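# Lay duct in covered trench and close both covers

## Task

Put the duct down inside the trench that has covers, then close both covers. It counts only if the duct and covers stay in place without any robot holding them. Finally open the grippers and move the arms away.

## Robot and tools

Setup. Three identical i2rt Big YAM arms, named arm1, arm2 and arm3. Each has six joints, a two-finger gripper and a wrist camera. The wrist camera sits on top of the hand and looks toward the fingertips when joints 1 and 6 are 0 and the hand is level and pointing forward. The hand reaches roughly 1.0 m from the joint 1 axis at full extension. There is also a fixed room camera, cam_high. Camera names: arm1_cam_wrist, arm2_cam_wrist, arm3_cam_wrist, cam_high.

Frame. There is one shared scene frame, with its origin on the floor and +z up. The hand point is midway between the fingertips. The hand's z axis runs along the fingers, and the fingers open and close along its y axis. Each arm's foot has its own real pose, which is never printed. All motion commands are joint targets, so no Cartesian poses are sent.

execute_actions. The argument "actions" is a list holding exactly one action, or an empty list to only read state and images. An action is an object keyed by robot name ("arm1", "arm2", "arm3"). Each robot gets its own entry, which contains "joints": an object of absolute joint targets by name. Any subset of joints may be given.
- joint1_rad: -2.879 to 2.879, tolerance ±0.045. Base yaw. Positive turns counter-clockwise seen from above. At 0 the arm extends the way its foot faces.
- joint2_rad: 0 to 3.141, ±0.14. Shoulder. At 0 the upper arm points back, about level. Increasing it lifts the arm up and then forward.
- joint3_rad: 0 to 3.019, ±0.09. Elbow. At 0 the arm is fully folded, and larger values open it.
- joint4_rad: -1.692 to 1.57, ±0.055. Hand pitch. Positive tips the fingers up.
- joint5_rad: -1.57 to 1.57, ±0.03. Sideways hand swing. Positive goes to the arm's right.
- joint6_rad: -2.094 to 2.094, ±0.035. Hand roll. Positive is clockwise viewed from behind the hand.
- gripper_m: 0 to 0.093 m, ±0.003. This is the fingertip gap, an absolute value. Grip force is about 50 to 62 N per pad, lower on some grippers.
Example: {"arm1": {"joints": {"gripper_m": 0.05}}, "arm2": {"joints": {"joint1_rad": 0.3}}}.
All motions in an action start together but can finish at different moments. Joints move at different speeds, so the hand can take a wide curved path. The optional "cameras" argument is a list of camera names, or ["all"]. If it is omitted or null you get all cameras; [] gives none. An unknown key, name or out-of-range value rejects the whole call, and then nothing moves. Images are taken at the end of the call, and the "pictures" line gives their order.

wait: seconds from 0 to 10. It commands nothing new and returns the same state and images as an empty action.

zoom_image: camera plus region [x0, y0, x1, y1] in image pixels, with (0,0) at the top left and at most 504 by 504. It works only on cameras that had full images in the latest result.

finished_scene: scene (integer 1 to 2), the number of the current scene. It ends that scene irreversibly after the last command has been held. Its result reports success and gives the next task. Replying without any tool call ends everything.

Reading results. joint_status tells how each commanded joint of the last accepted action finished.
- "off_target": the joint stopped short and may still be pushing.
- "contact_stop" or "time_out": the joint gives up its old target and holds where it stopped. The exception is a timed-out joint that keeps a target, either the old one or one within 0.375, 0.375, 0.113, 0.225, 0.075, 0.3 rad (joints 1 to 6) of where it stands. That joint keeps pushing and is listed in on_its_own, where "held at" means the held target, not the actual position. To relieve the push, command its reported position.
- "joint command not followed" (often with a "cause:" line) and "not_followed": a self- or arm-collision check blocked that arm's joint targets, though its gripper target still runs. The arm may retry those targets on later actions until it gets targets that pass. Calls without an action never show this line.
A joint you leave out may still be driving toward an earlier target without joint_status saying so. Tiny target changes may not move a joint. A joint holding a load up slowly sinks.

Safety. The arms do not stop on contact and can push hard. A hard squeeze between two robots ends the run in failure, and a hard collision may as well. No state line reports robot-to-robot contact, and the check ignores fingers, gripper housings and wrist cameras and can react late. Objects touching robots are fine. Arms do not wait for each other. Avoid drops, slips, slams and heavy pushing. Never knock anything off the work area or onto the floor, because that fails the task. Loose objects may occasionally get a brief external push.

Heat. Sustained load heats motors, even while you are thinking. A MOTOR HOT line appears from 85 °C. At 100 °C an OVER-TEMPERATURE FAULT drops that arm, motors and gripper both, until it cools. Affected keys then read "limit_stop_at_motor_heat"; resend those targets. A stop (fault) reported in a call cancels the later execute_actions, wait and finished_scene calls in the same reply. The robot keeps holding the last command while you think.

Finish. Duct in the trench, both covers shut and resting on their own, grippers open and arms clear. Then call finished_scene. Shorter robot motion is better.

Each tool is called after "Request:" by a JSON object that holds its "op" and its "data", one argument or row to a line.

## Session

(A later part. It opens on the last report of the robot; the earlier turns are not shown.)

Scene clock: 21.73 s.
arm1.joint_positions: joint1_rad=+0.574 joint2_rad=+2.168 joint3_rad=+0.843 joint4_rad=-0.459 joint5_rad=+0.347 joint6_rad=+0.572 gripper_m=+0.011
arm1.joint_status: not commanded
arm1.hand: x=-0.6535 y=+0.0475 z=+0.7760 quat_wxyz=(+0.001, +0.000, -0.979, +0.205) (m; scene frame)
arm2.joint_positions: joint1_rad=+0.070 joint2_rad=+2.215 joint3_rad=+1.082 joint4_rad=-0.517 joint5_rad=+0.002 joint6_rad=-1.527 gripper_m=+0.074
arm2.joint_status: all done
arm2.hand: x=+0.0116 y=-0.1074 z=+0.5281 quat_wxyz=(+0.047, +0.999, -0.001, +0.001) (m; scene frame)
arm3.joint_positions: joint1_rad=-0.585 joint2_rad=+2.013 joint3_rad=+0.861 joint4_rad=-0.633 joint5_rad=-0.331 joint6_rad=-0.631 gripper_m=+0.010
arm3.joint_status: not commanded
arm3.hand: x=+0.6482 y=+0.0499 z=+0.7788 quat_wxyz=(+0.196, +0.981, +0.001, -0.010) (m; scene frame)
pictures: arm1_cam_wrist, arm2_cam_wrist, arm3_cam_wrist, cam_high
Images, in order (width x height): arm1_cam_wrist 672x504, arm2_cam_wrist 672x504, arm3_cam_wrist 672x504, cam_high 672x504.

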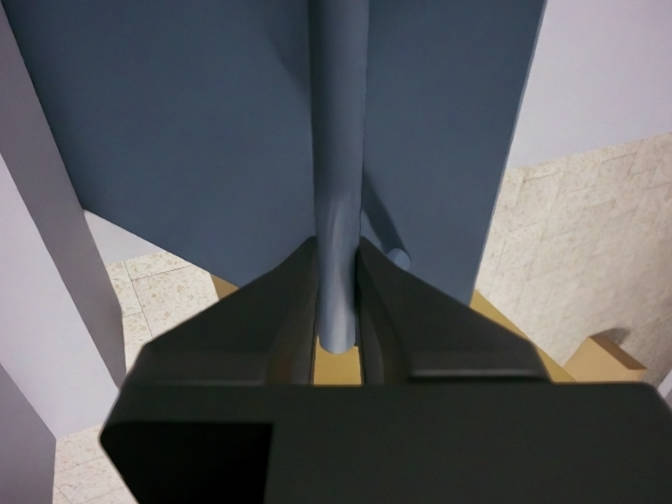

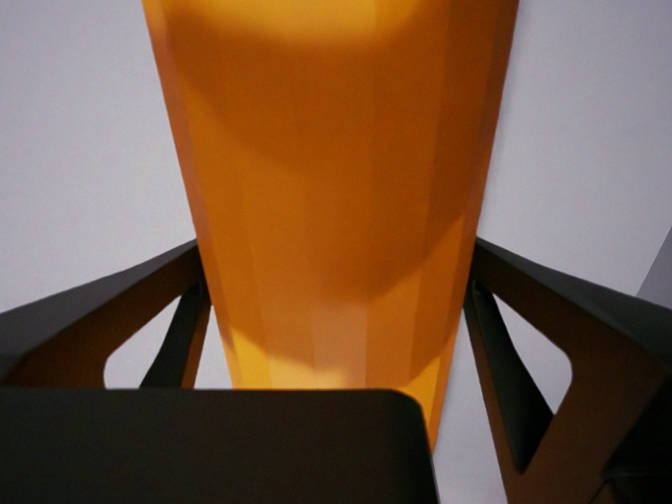

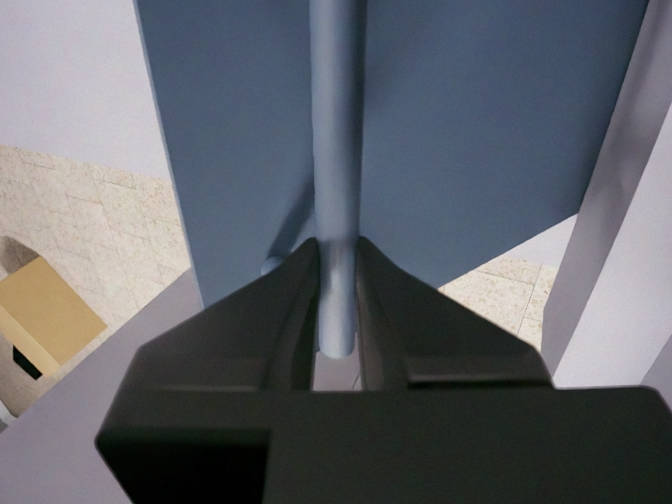

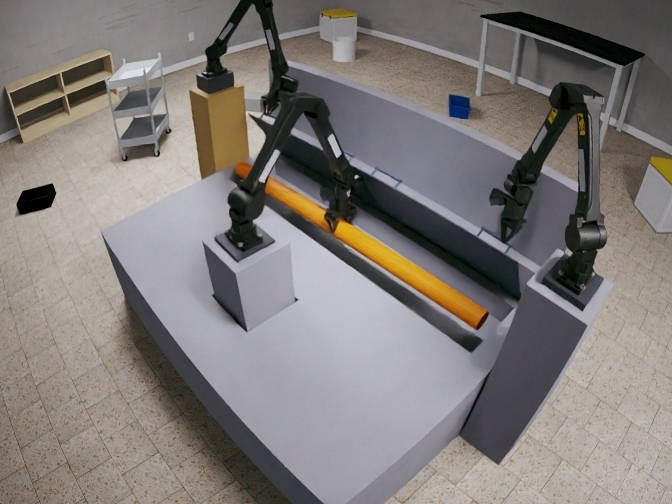

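Request:
{"op": "execute_actions", "data": {
  "actions": [
    {"arm2":{"joints":{"joint2_rad":2.43,"joint3_rad":1.31,"joint4_rad":-0.305}}}
  ],
  "cameras": ["arm2_cam_wrist","cam_high"]
}}

Scene clock: 23.33 s.
arm1.joint_positions: joint1_rad=+0.574 joint2_rad=+2.168 joint3_rad=+0.843 joint4_rad=-0.459 joint5_rad=+0.347 joint6_rad=+0.572 gripper_m=+0.011
arm1.joint_status: not commanded
arm1.hand: x=-0.6535 y=+0.0475 z=+0.7760 quat_wxyz=(+0.001, +0.000, -0.979, +0.205) (m; scene frame)
arm2.joint_positions: joint1_rad=+0.070 joint2_rad=+2.507 joint3_rad=+1.280 joint4_rad=-0.305 joint5_rad=+0.002 joint6_rad=-1.527 gripper_m=+0.074
arm2.joint_status: all done
arm2.hand: x=+0.0088 y=-0.0495 z=+0.4210 quat_wxyz=(-0.012, +1.000, -0.001, -0.001) (m; scene frame)
arm3.joint_positions: joint1_rad=-0.585 joint2_rad=+2.013 joint3_rad=+0.861 joint4_rad=-0.633 joint5_rad=-0.331 joint6_rad=-0.631 gripper_m=+0.010
arm3.joint_status: not commanded
arm3.hand: x=+0.6483 y=+0.0500 z=+0.7787 quat_wxyz=(+0.196, +0.981, +0.001, -0.010) (m; scene frame)
pictures: arm2_cam_wrist, cam_high
Images, in order (width x height): arm2_cam_wrist 672x504, cam_high 672x504.

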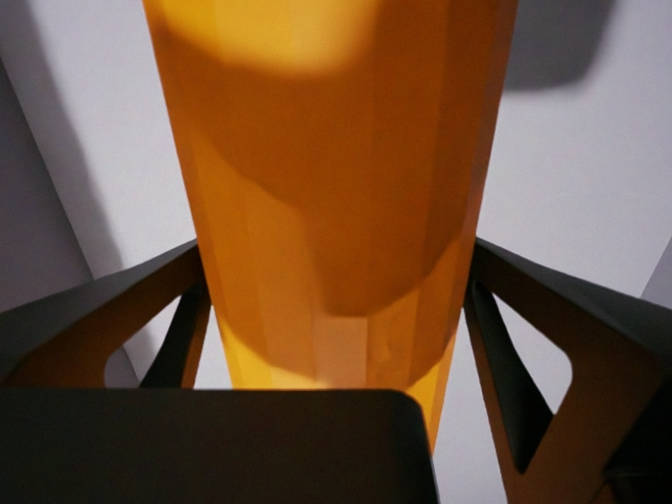

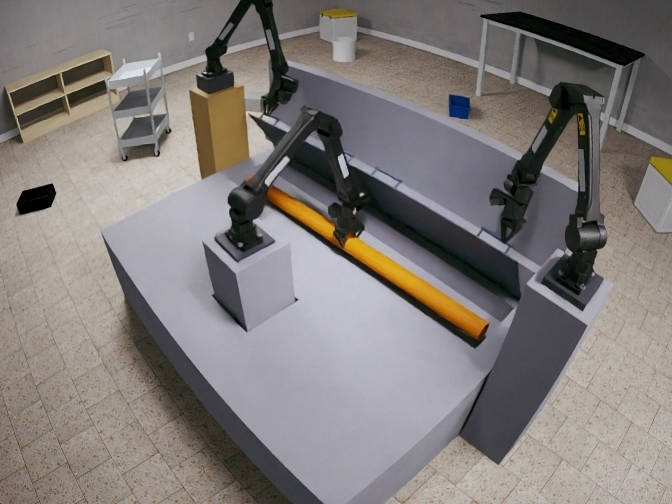

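Request:
{"op": "execute_actions", "data": {
  "actions": [
    {"arm2":{"joints":{"joint2_rad":2.53,"joint3_rad":1.355,"joint4_rad":-0.285}}}
  ],
  "cameras": ["arm2_cam_wrist","cam_high"]
}}

Scene clock: 24.40 s.
arm1.joint_positions: joint1_rad=+0.574 joint2_rad=+2.168 joint3_rad=+0.843 joint4_rad=-0.459 joint5_rad=+0.347 joint6_rad=+0.572 gripper_m=+0.011
arm1.joint_status: not commanded
arm1.hand: x=-0.6535 y=+0.0475 z=+0.7760 quat_wxyz=(+0.001, +0.000, -0.979, +0.205) (m; scene frame)
arm2.joint_positions: joint1_rad=+0.070 joint2_rad=+2.592 joint3_rad=+1.329 joint4_rad=-0.291 joint5_rad=+0.000 joint6_rad=-1.523 gripper_m=+0.074
arm2.joint_status: all done
arm2.hand: x=+0.0086 y=-0.0552 z=+0.3862 quat_wxyz=(-0.001, +1.000, -0.003, -0.002) (m; scene frame)
arm3.joint_positions: joint1_rad=-0.585 joint2_rad=+2.013 joint3_rad=+0.861 joint4_rad=-0.633 joint5_rad=-0.331 joint6_rad=-0.631 gripper_m=+0.010
arm3.joint_status: not commanded
arm3.hand: x=+0.6483 y=+0.0500 z=+0.7787 quat_wxyz=(+0.196, +0.981, +0.001, -0.010) (m; scene frame)
pictures: arm2_cam_wrist, cam_high
Images, in order (width x height): arm2_cam_wrist 672x504, cam_high 672x504.

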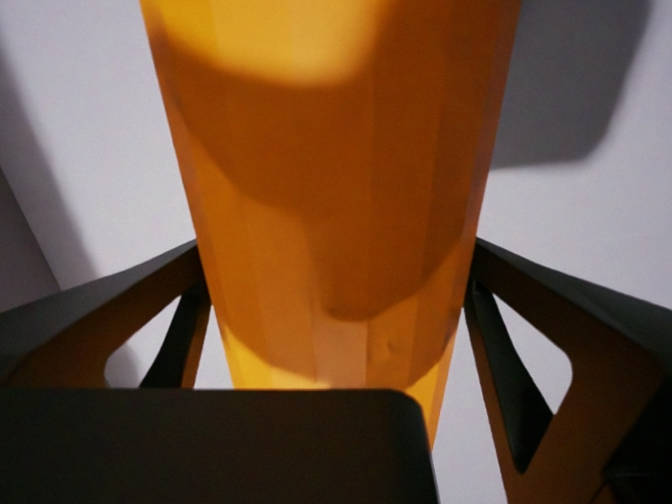

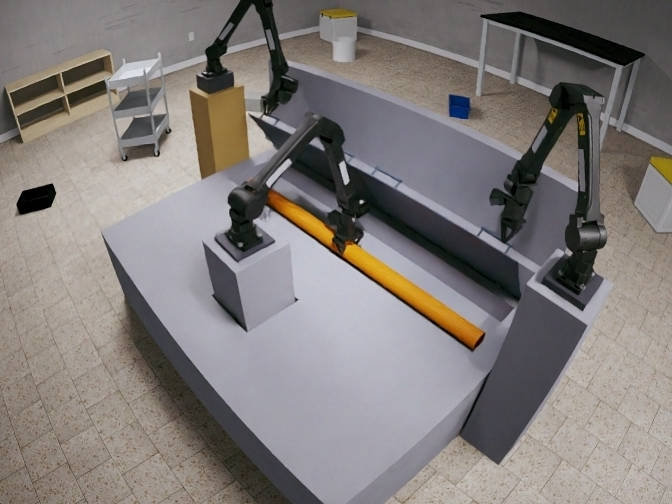

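Request:
{"op": "execute_actions", "data": {
  "actions": [
    {"arm2":{"joints":{"joint2_rad":2.6,"joint3_rad":1.332}}}
  ],
  "cameras": []
}}

Request:
{"op": "execute_actions", "data": {
  "actions": [
    {"arm2":{"joints":{"gripper_m":0.093}}}
  ],
  "cameras": ["arm2_cam_wrist","cam_high"]
}}

Scene clock: 25.13 s.
arm1.joint_positions: joint1_rad=+0.574 joint2_rad=+2.168 joint3_rad=+0.843 joint4_rad=-0.459 joint5_rad=+0.347 joint6_rad=+0.572 gripper_m=+0.011
arm1.joint_status: not commanded
arm1.hand: x=-0.6535 y=+0.0475 z=+0.7760 quat_wxyz=(+0.001, +0.000, -0.979, +0.205) (m; scene frame)
arm2.joint_positions: joint1_rad=+0.070 joint2_rad=+2.599 joint3_rad=+1.329 joint4_rad=-0.289 joint5_rad=+0.000 joint6_rad=-1.522 gripper_m=+0.074
arm2.joint_status: all done
arm2.hand: x=+0.0087 y=-0.0579 z=+0.3834 quat_wxyz=(+0.001, +1.000, -0.003, -0.002) (m; scene frame)
arm3.joint_positions: joint1_rad=-0.585 joint2_rad=+2.013 joint3_rad=+0.861 joint4_rad=-0.633 joint5_rad=-0.331 joint6_rad=-0.631 gripper_m=+0.010
arm3.joint_status: not commanded
arm3.hand: x=+0.6483 y=+0.0500 z=+0.7787 quat_wxyz=(+0.196, +0.981, +0.001, -0.010) (m; scene frame)
pictures: none
No camera images: the call's "cameras" was empty. Leave "cameras" out to get every camera's image.

Scene clock: 25.80 s.
arm1.joint_positions: joint1_rad=+0.574 joint2_rad=+2.168 joint3_rad=+0.843 joint4_rad=-0.459 joint5_rad=+0.347 joint6_rad=+0.572 gripper_m=+0.011
arm1.joint_status: not commanded
arm1.hand: x=-0.6535 y=+0.0475 z=+0.7760 quat_wxyz=(+0.001, +0.000, -0.979, +0.205) (m; scene frame)
arm2.joint_positions: joint1_rad=+0.070 joint2_rad=+2.599 joint3_rad=+1.329 joint4_rad=-0.289 joint5_rad=+0.000 joint6_rad=-1.522 gripper_m=+0.093
arm2.joint_status: all done
arm2.hand: x=+0.0087 y=-0.0579 z=+0.3834 quat_wxyz=(+0.001, +1.000, -0.004, -0.002) (m; scene frame)
arm3.joint_positions: joint1_rad=-0.585 joint2_rad=+2.013 joint3_rad=+0.861 joint4_rad=-0.633 joint5_rad=-0.331 joint6_rad=-0.631 gripper_m=+0.010
arm3.joint_status: not commanded
arm3.hand: x=+0.6483 y=+0.0500 z=+0.7787 quat_wxyz=(+0.196, +0.981, +0.001, -0.010) (m; scene frame)
pictures: arm2_cam_wrist, cam_high
Images, in order (width x height): arm2_cam_wrist 672x504, cam_high 672x504.

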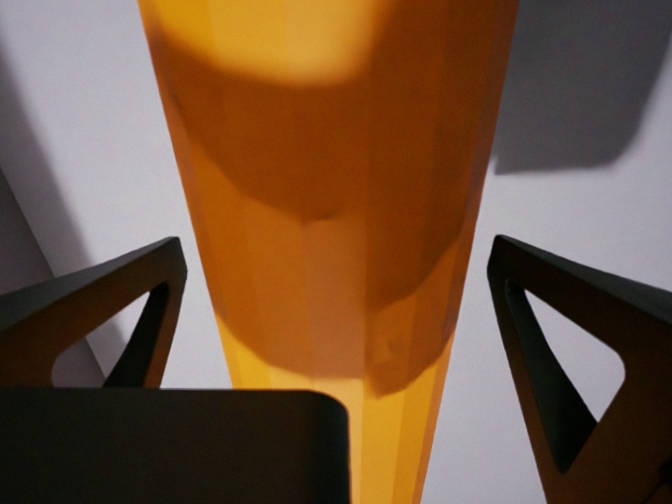

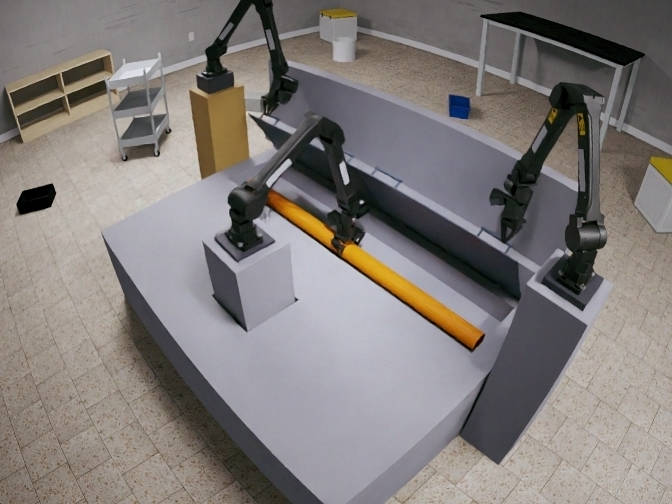

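Request:
{"op": "execute_actions", "data": {
  "actions": [
    {"arm2":{"joints":{"joint2_rad":1.45,"joint3_rad":0.38,"joint4_rad":-0.2}}}
  ],
  "cameras": ["arm2_cam_wrist","cam_high"]
}}

Scene clock: 28.10 s.
arm1.joint_positions: joint1_rad=+0.574 joint2_rad=+2.168 joint3_rad=+0.843 joint4_rad=-0.459 joint5_rad=+0.347 joint6_rad=+0.572 gripper_m=+0.011
arm1.joint_status: not commanded
arm1.hand: x=-0.6535 y=+0.0475 z=+0.7760 quat_wxyz=(+0.001, +0.000, -0.979, +0.205) (m; scene frame)
arm2.joint_positions: joint1_rad=+0.070 joint2_rad=+1.452 joint3_rad=+0.374 joint4_rad=-0.209 joint5_rad=+0.000 joint6_rad=-1.522 gripper_m=+0.093
arm2.joint_status: all done
arm2.hand: x=+0.0180 y=-0.2568 z=+0.6710 quat_wxyz=(-0.135, +0.991, -0.004, -0.008) (m; scene frame)
arm3.joint_positions: joint1_rad=-0.585 joint2_rad=+2.013 joint3_rad=+0.861 joint4_rad=-0.633 joint5_rad=-0.331 joint6_rad=-0.631 gripper_m=+0.010
arm3.joint_status: not commanded
arm3.hand: x=+0.6483 y=+0.0500 z=+0.7787 quat_wxyz=(+0.196, +0.981, +0.001, -0.010) (m; scene frame)
pictures: arm2_cam_wrist, cam_high
Images, in order (width x height): arm2_cam_wrist 672x504, cam_high 672x504.

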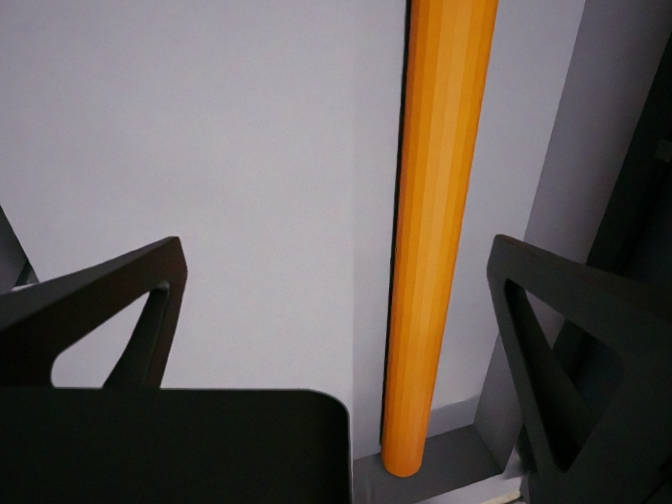

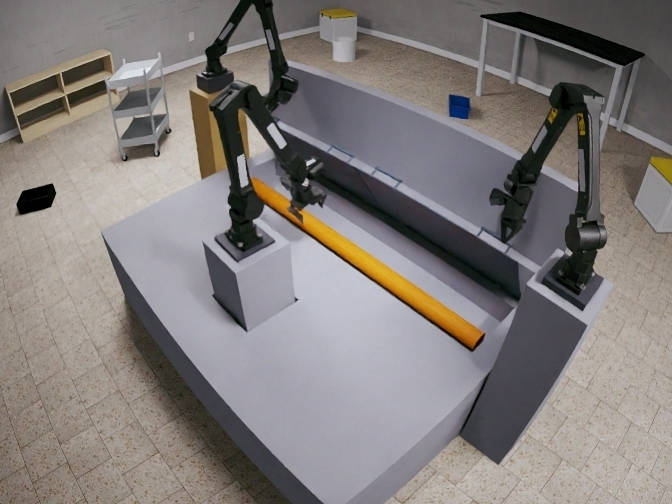

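Request:
{"op": "execute_actions", "data": {
  "actions": [
    {"arm1":{"joints":{"joint1_rad":0.12,"joint2_rad":2.22,"joint3_rad":0.72,"joint4_rad":-0.02,"joint5_rad":0.0,"joint6_rad":0.075}},"arm2":{"joints":{"joint2_rad":0.9,"joint3_rad":0.5,"joint4_rad":-0.6}},"arm3":{"joints":{"joint1_rad":-0.15,"joint2_rad":2.027,"joint3_rad":0.673,"joint4_rad":-0.158,"joint5_rad":0.0,"joint6_rad":-0.158}}}
  ],
  "cameras": ["cam_high"]
}}

Request:
{"op": "execute_actions", "data": {
  "actions": [
    {"arm1":{"joints":{"joint1_rad":-0.30,"joint2_rad":2.56,"joint3_rad":0.965,"joint4_rad":-0.047,"joint5_rad":-0.38,"joint6_rad":-0.368}},"arm3":{"joints":{"joint1_rad":0.272,"joint2_rad":2.39,"joint3_rad":0.84,"joint4_rad":-0.065,"joint5_rad":0.38,"joint6_rad":0.274}}}
  ],
  "cameras": ["arm1_cam_wrist","arm3_cam_wrist","cam_high"]
}}

Scene clock: 33.90 s.
arm1.joint_positions: joint1_rad=+0.120 joint2_rad=+2.285 joint3_rad=+0.727 joint4_rad=-0.029 joint5_rad=+0.009 joint6_rad=+0.085 gripper_m=+0.011
arm1.joint_status: all done
arm1.hand: x=-0.6503 y=-0.0485 z=+0.7161 quat_wxyz=(+0.010, -0.003, -1.000, +0.009) (m; scene frame)
arm2.joint_positions: joint1_rad=+0.070 joint2_rad=+0.899 joint3_rad=+0.480 joint4_rad=-0.585 joint5_rad=+0.000 joint6_rad=-1.522 gripper_m=+0.093
arm2.joint_status: all done
arm2.hand: x=+0.0174 y=-0.2285 z=+0.8347 quat_wxyz=(-0.272, +0.962, -0.004, -0.014) (m; scene frame)
arm3.joint_positions: joint1_rad=-0.154 joint2_rad=+2.086 joint3_rad=+0.675 joint4_rad=-0.163 joint5_rad=-0.008 joint6_rad=-0.173 gripper_m=+0.010
arm3.joint_status: all done
arm3.hand: x=+0.6458 y=-0.0482 z=+0.7191 quat_wxyz=(+0.006, +1.000, +0.005, -0.001) (m; scene frame)
pictures: cam_high
Images, in order (width x height): cam_high 672x504.

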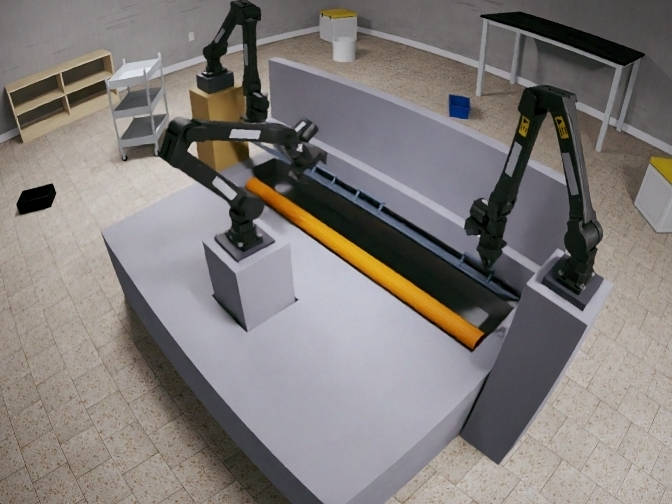

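Scene clock: 36.33 s.
arm1.joint_positions: joint1_rad=-0.309 joint2_rad=+2.635 joint3_rad=+0.978 joint4_rad=-0.038 joint5_rad=-0.335 joint6_rad=-0.370 gripper_m=+0.011
arm1.joint_status: joint5_rad time_out (moved -0.345 of -0.389); the others done
arm1.on_its_own: joint5_rad reads -0.335 and still pushes toward -0.380 since a time_out
arm1.hand: x=-0.6482 y=-0.1308 z=+0.6121 quat_wxyz=(+0.001, -0.001, -0.985, -0.174) (m; scene frame)
arm2.joint_positions: joint1_rad=+0.070 joint2_rad=+0.899 joint3_rad=+0.480 joint4_rad=-0.585 joint5_rad=+0.000 joint6_rad=-1.522 gripper_m=+0.093
arm2.joint_status: not commanded
arm2.hand: x=+0.0174 y=-0.2285 z=+0.8347 quat_wxyz=(-0.272, +0.962, -0.004, -0.014) (m; scene frame)
arm3.joint_positions: joint1_rad=+0.274 joint2_rad=+2.453 joint3_rad=+0.844 joint4_rad=-0.061 joint5_rad=+0.332 joint6_rad=+0.269 gripper_m=+0.010
arm3.joint_status: joint5_rad time_out (moved +0.340 of +0.388); the others done
arm3.on_its_own: joint5_rad reads +0.332 and still pushes toward +0.380 since a time_out
arm3.hand: x=+0.6458 y=-0.1300 z=+0.6172 quat_wxyz=(-0.171, +0.985, +0.006, +0.001) (m; scene frame)
pictures: arm1_cam_wrist, arm3_cam_wrist, cam_high
Images, in order (width x height): arm1_cam_wrist 672x504, arm3_cam_wrist 672x504, cam_high 672x504.

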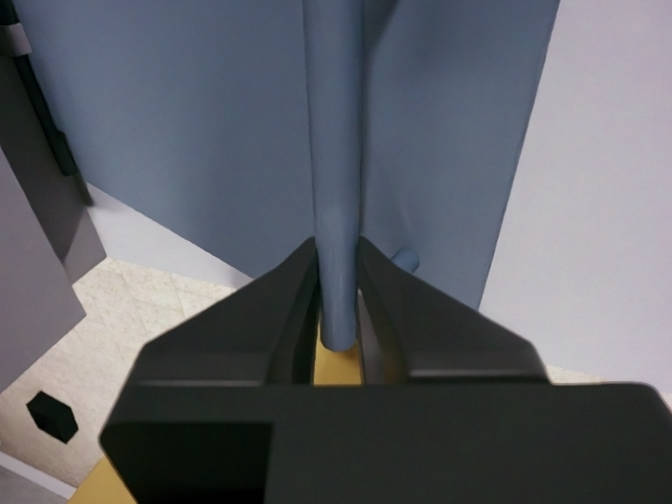

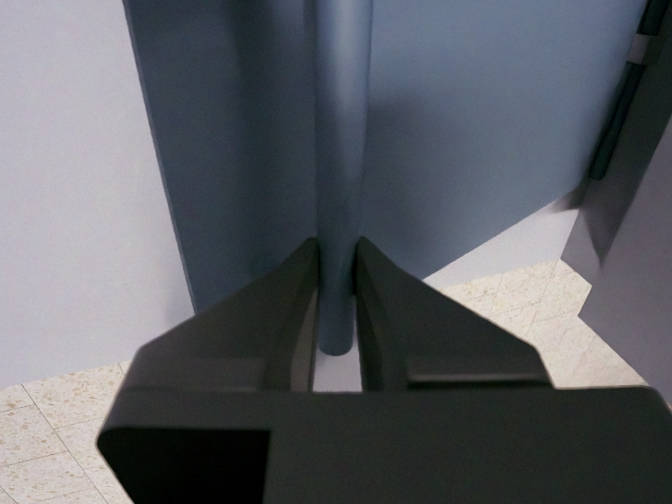

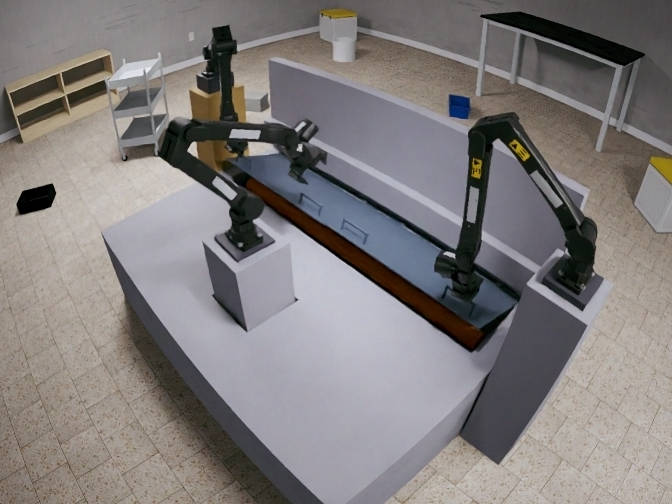

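Request:
{"op": "execute_actions", "data": {
  "actions": [
    {"arm1":{"joints":{"joint1_rad":-0.506,"joint2_rad":2.995,"joint3_rad":1.437,"joint4_rad":-0.44,"joint5_rad":-0.585,"joint6_rad":-0.69}},"arm3":{"joints":{"joint1_rad":0.494,"joint2_rad":2.845,"joint3_rad":1.252,"joint4_rad":-0.362,"joint5_rad":0.612,"joint6_rad":0.615}}}
  ],
  "cameras": ["arm1_cam_wrist","arm3_cam_wrist","cam_high"]
}}

Scene clock: 39.63 s.
arm1.joint_positions: joint1_rad=-0.514 joint2_rad=+2.999 joint3_rad=+1.438 joint4_rad=-0.403 joint5_rad=-0.562 joint6_rad=-0.679 gripper_m=+0.011
arm1.joint_status: all done
arm1.hand: x=-0.6473 y=-0.1674 z=+0.5052 quat_wxyz=(-0.002, +0.004, -0.945, -0.327) (m; scene frame)
arm2.joint_positions: joint1_rad=+0.070 joint2_rad=+0.899 joint3_rad=+0.480 joint4_rad=-0.585 joint5_rad=+0.000 joint6_rad=-1.522 gripper_m=+0.093
arm2.joint_status: not commanded
arm2.hand: x=+0.0174 y=-0.2285 z=+0.8347 quat_wxyz=(-0.272, +0.962, -0.004, -0.014) (m; scene frame)
arm3.joint_positions: joint1_rad=+0.506 joint2_rad=+2.855 joint3_rad=+1.251 joint4_rad=-0.329 joint5_rad=+0.576 joint6_rad=+0.602 gripper_m=+0.010
arm3.joint_status: joint5_rad time_out (moved +0.245 of +0.280); the others done
arm3.on_its_own: joint5_rad reads +0.576 and still pushes toward +0.612 since a time_out
arm3.hand: x=+0.6471 y=-0.1681 z=+0.5025 quat_wxyz=(-0.327, +0.945, +0.001, -0.001) (m; scene frame)
pictures: arm1_cam_wrist, arm3_cam_wrist, cam_high
Images, in order (width x height): arm1_cam_wrist 672x504, arm3_cam_wrist 672x504, cam_high 672x504.

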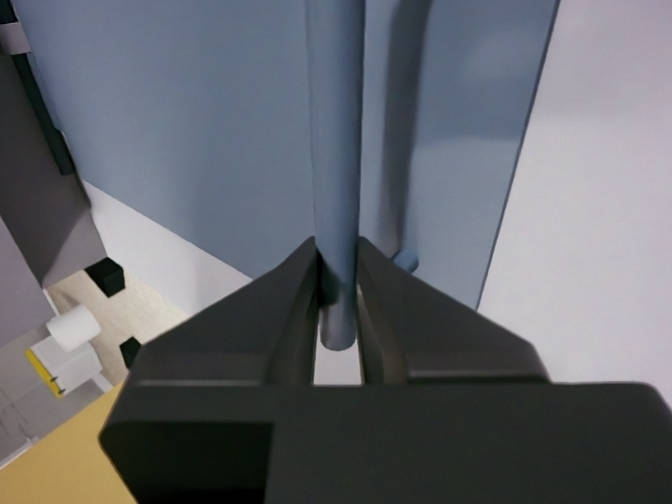

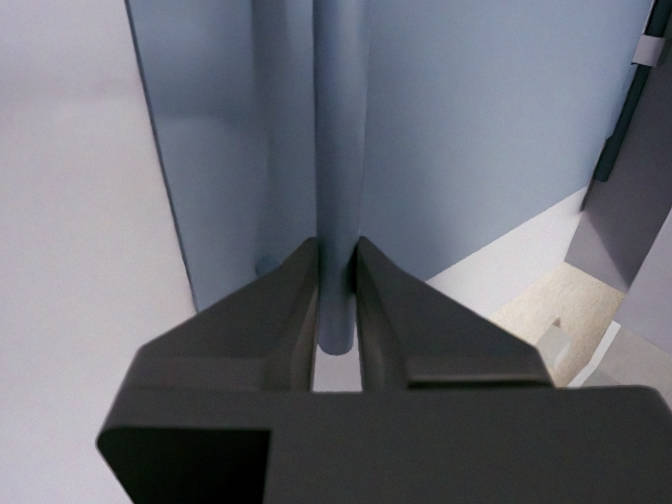

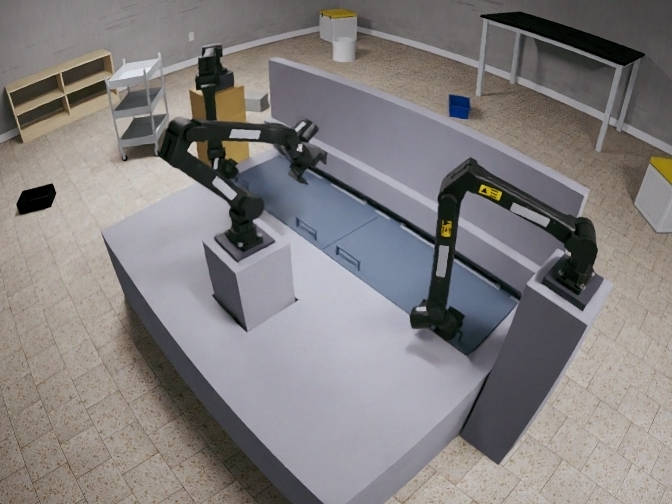

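Request:
{"op": "execute_actions", "data": {
  "actions": [
    {"arm1":{"joints":{"gripper_m":0.034,"joint4_rad":-0.41,"joint5_rad":-0.562}},"arm3":{"joints":{"gripper_m":0.034,"joint4_rad":-0.335,"joint5_rad":0.576}}}
  ],
  "cameras": ["arm1_cam_wrist","arm3_cam_wrist","cam_high"]
}}

Scene clock: 40.33 s.
arm1.joint_positions: joint1_rad=-0.514 joint2_rad=+2.999 joint3_rad=+1.438 joint4_rad=-0.404 joint5_rad=-0.561 joint6_rad=-0.679 gripper_m=+0.034
arm1.joint_status: all done
arm1.hand: x=-0.6473 y=-0.1675 z=+0.5052 quat_wxyz=(-0.001, +0.004, -0.945, -0.327) (m; scene frame)
arm2.joint_positions: joint1_rad=+0.070 joint2_rad=+0.899 joint3_rad=+0.480 joint4_rad=-0.585 joint5_rad=+0.000 joint6_rad=-1.522 gripper_m=+0.093
arm2.joint_status: not commanded
arm2.hand: x=+0.0174 y=-0.2285 z=+0.8347 quat_wxyz=(-0.272, +0.962, -0.004, -0.014) (m; scene frame)
arm3.joint_positions: joint1_rad=+0.502 joint2_rad=+2.855 joint3_rad=+1.251 joint4_rad=-0.329 joint5_rad=+0.577 joint6_rad=+0.603 gripper_m=+0.034
arm3.joint_status: all done
arm3.hand: x=+0.6465 y=-0.1669 z=+0.5026 quat_wxyz=(-0.328, +0.945, -0.001, -0.001) (m; scene frame)
pictures: arm1_cam_wrist, arm3_cam_wrist, cam_high
Images, in order (width x height): arm1_cam_wrist 672x504, arm3_cam_wrist 672x504, cam_high 672x504.

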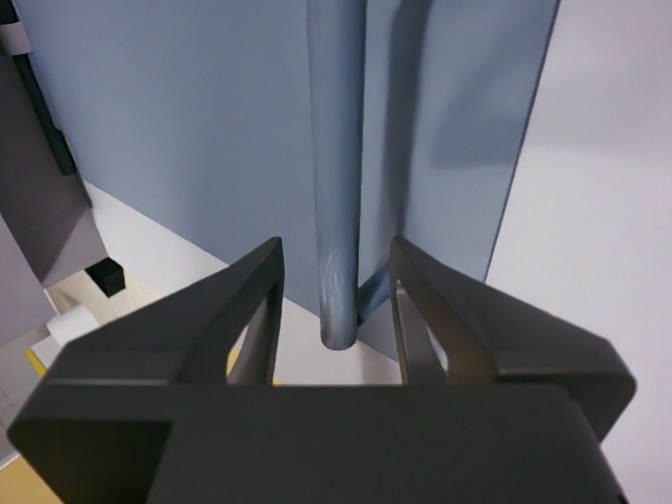

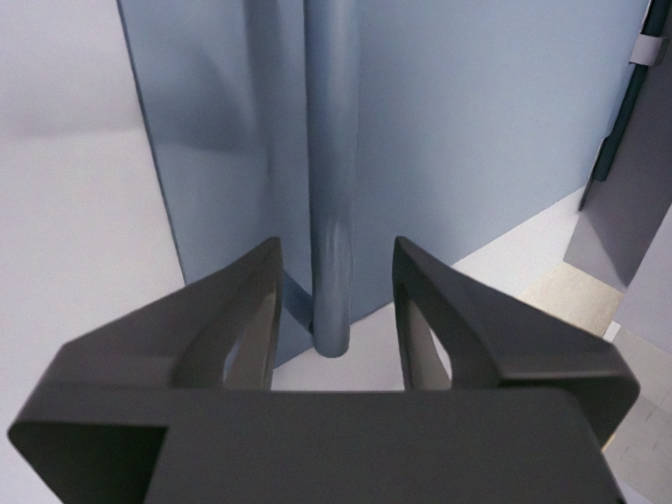

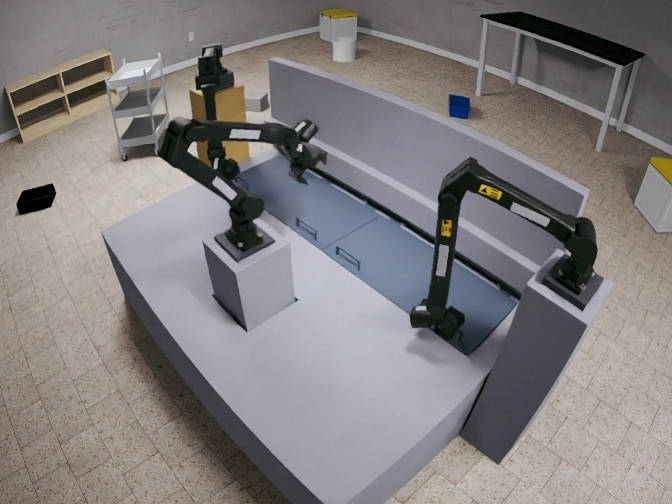

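Request:
{"op": "execute_actions", "data": {
  "actions": [
    {"arm1":{"joints":{"joint2_rad":1.9,"joint3_rad":0.7,"joint5_rad":0}},"arm3":{"joints":{"joint2_rad":1.8,"joint3_rad":0.6,"joint5_rad":0}},"arm2":{"joints":{"joint2_rad":0.5,"joint3_rad":0.6}}}
  ]
}}

Scene clock: 42.17 s.
arm1.joint_positions: joint1_rad=-0.514 joint2_rad=+1.906 joint3_rad=+0.705 joint4_rad=-0.405 joint5_rad=-0.002 joint6_rad=-0.680 gripper_m=+0.034
arm1.joint_status: all done
arm1.hand: x=-0.6814 y=-0.2502 z=+0.8375 quat_wxyz=(+0.016, +0.063, -0.998, -0.008) (m; scene frame)
arm2.joint_positions: joint1_rad=+0.070 joint2_rad=+0.493 joint3_rad=+0.565 joint4_rad=-0.590 joint5_rad=+0.000 joint6_rad=-1.522 gripper_m=+0.093
arm2.joint_status: all done
arm2.hand: x=+0.0182 y=-0.2314 z=+1.0035 quat_wxyz=(-0.495, +0.868, -0.004, -0.024) (m; scene frame)
arm3.joint_positions: joint1_rad=+0.502 joint2_rad=+1.804 joint3_rad=+0.609 joint4_rad=-0.330 joint5_rad=+0.005 joint6_rad=+0.604 gripper_m=+0.034
arm3.joint_status: all done
arm3.hand: x=+0.6811 y=-0.2537 z=+0.7981 quat_wxyz=(+0.011, +0.998, -0.055, -0.023) (m; scene frame)
pictures: arm1_cam_wrist, arm2_cam_wrist, arm3_cam_wrist, cam_high
Images, in order (width x height): arm1_cam_wrist 672x504, arm2_cam_wrist 672x504, arm3_cam_wrist 672x504, cam_high 672x504.

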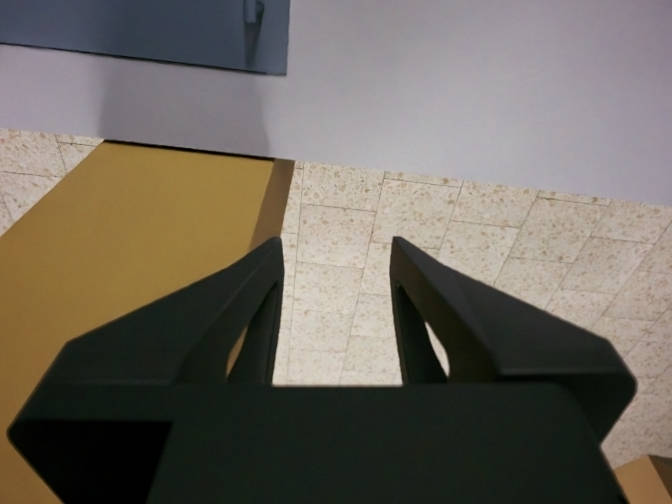

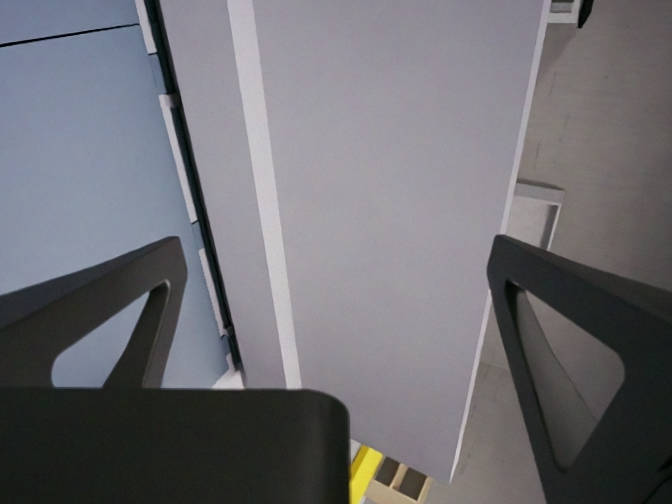

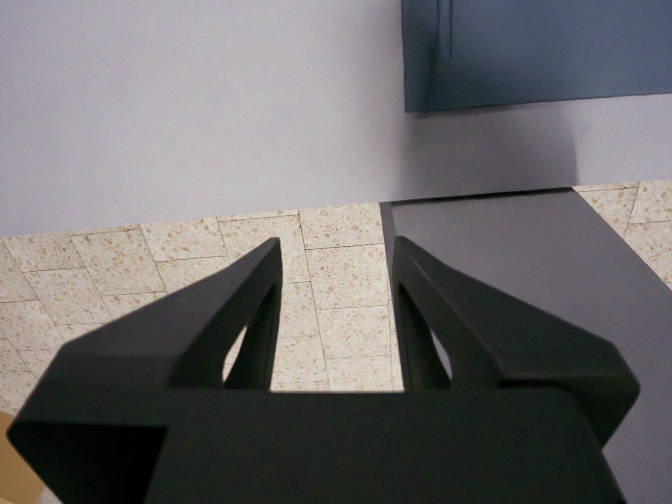

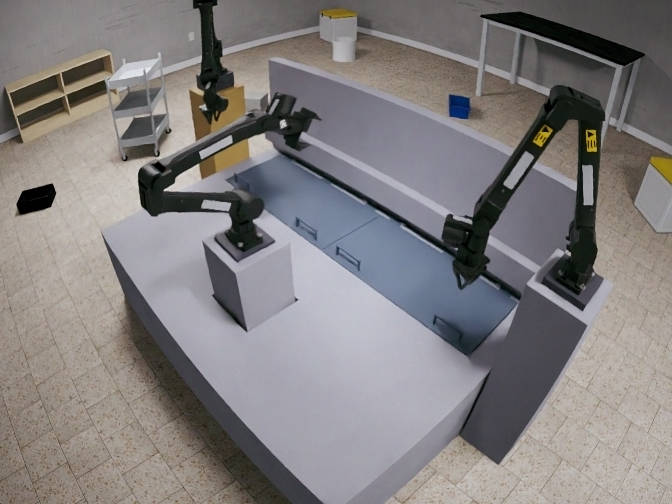

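The duct is in the trench, both covers are shut, and all three arms are clear.

Request:
{"op": "finished_scene", "data": {
  "scene": 1
}}

The scene is finished: the task was done.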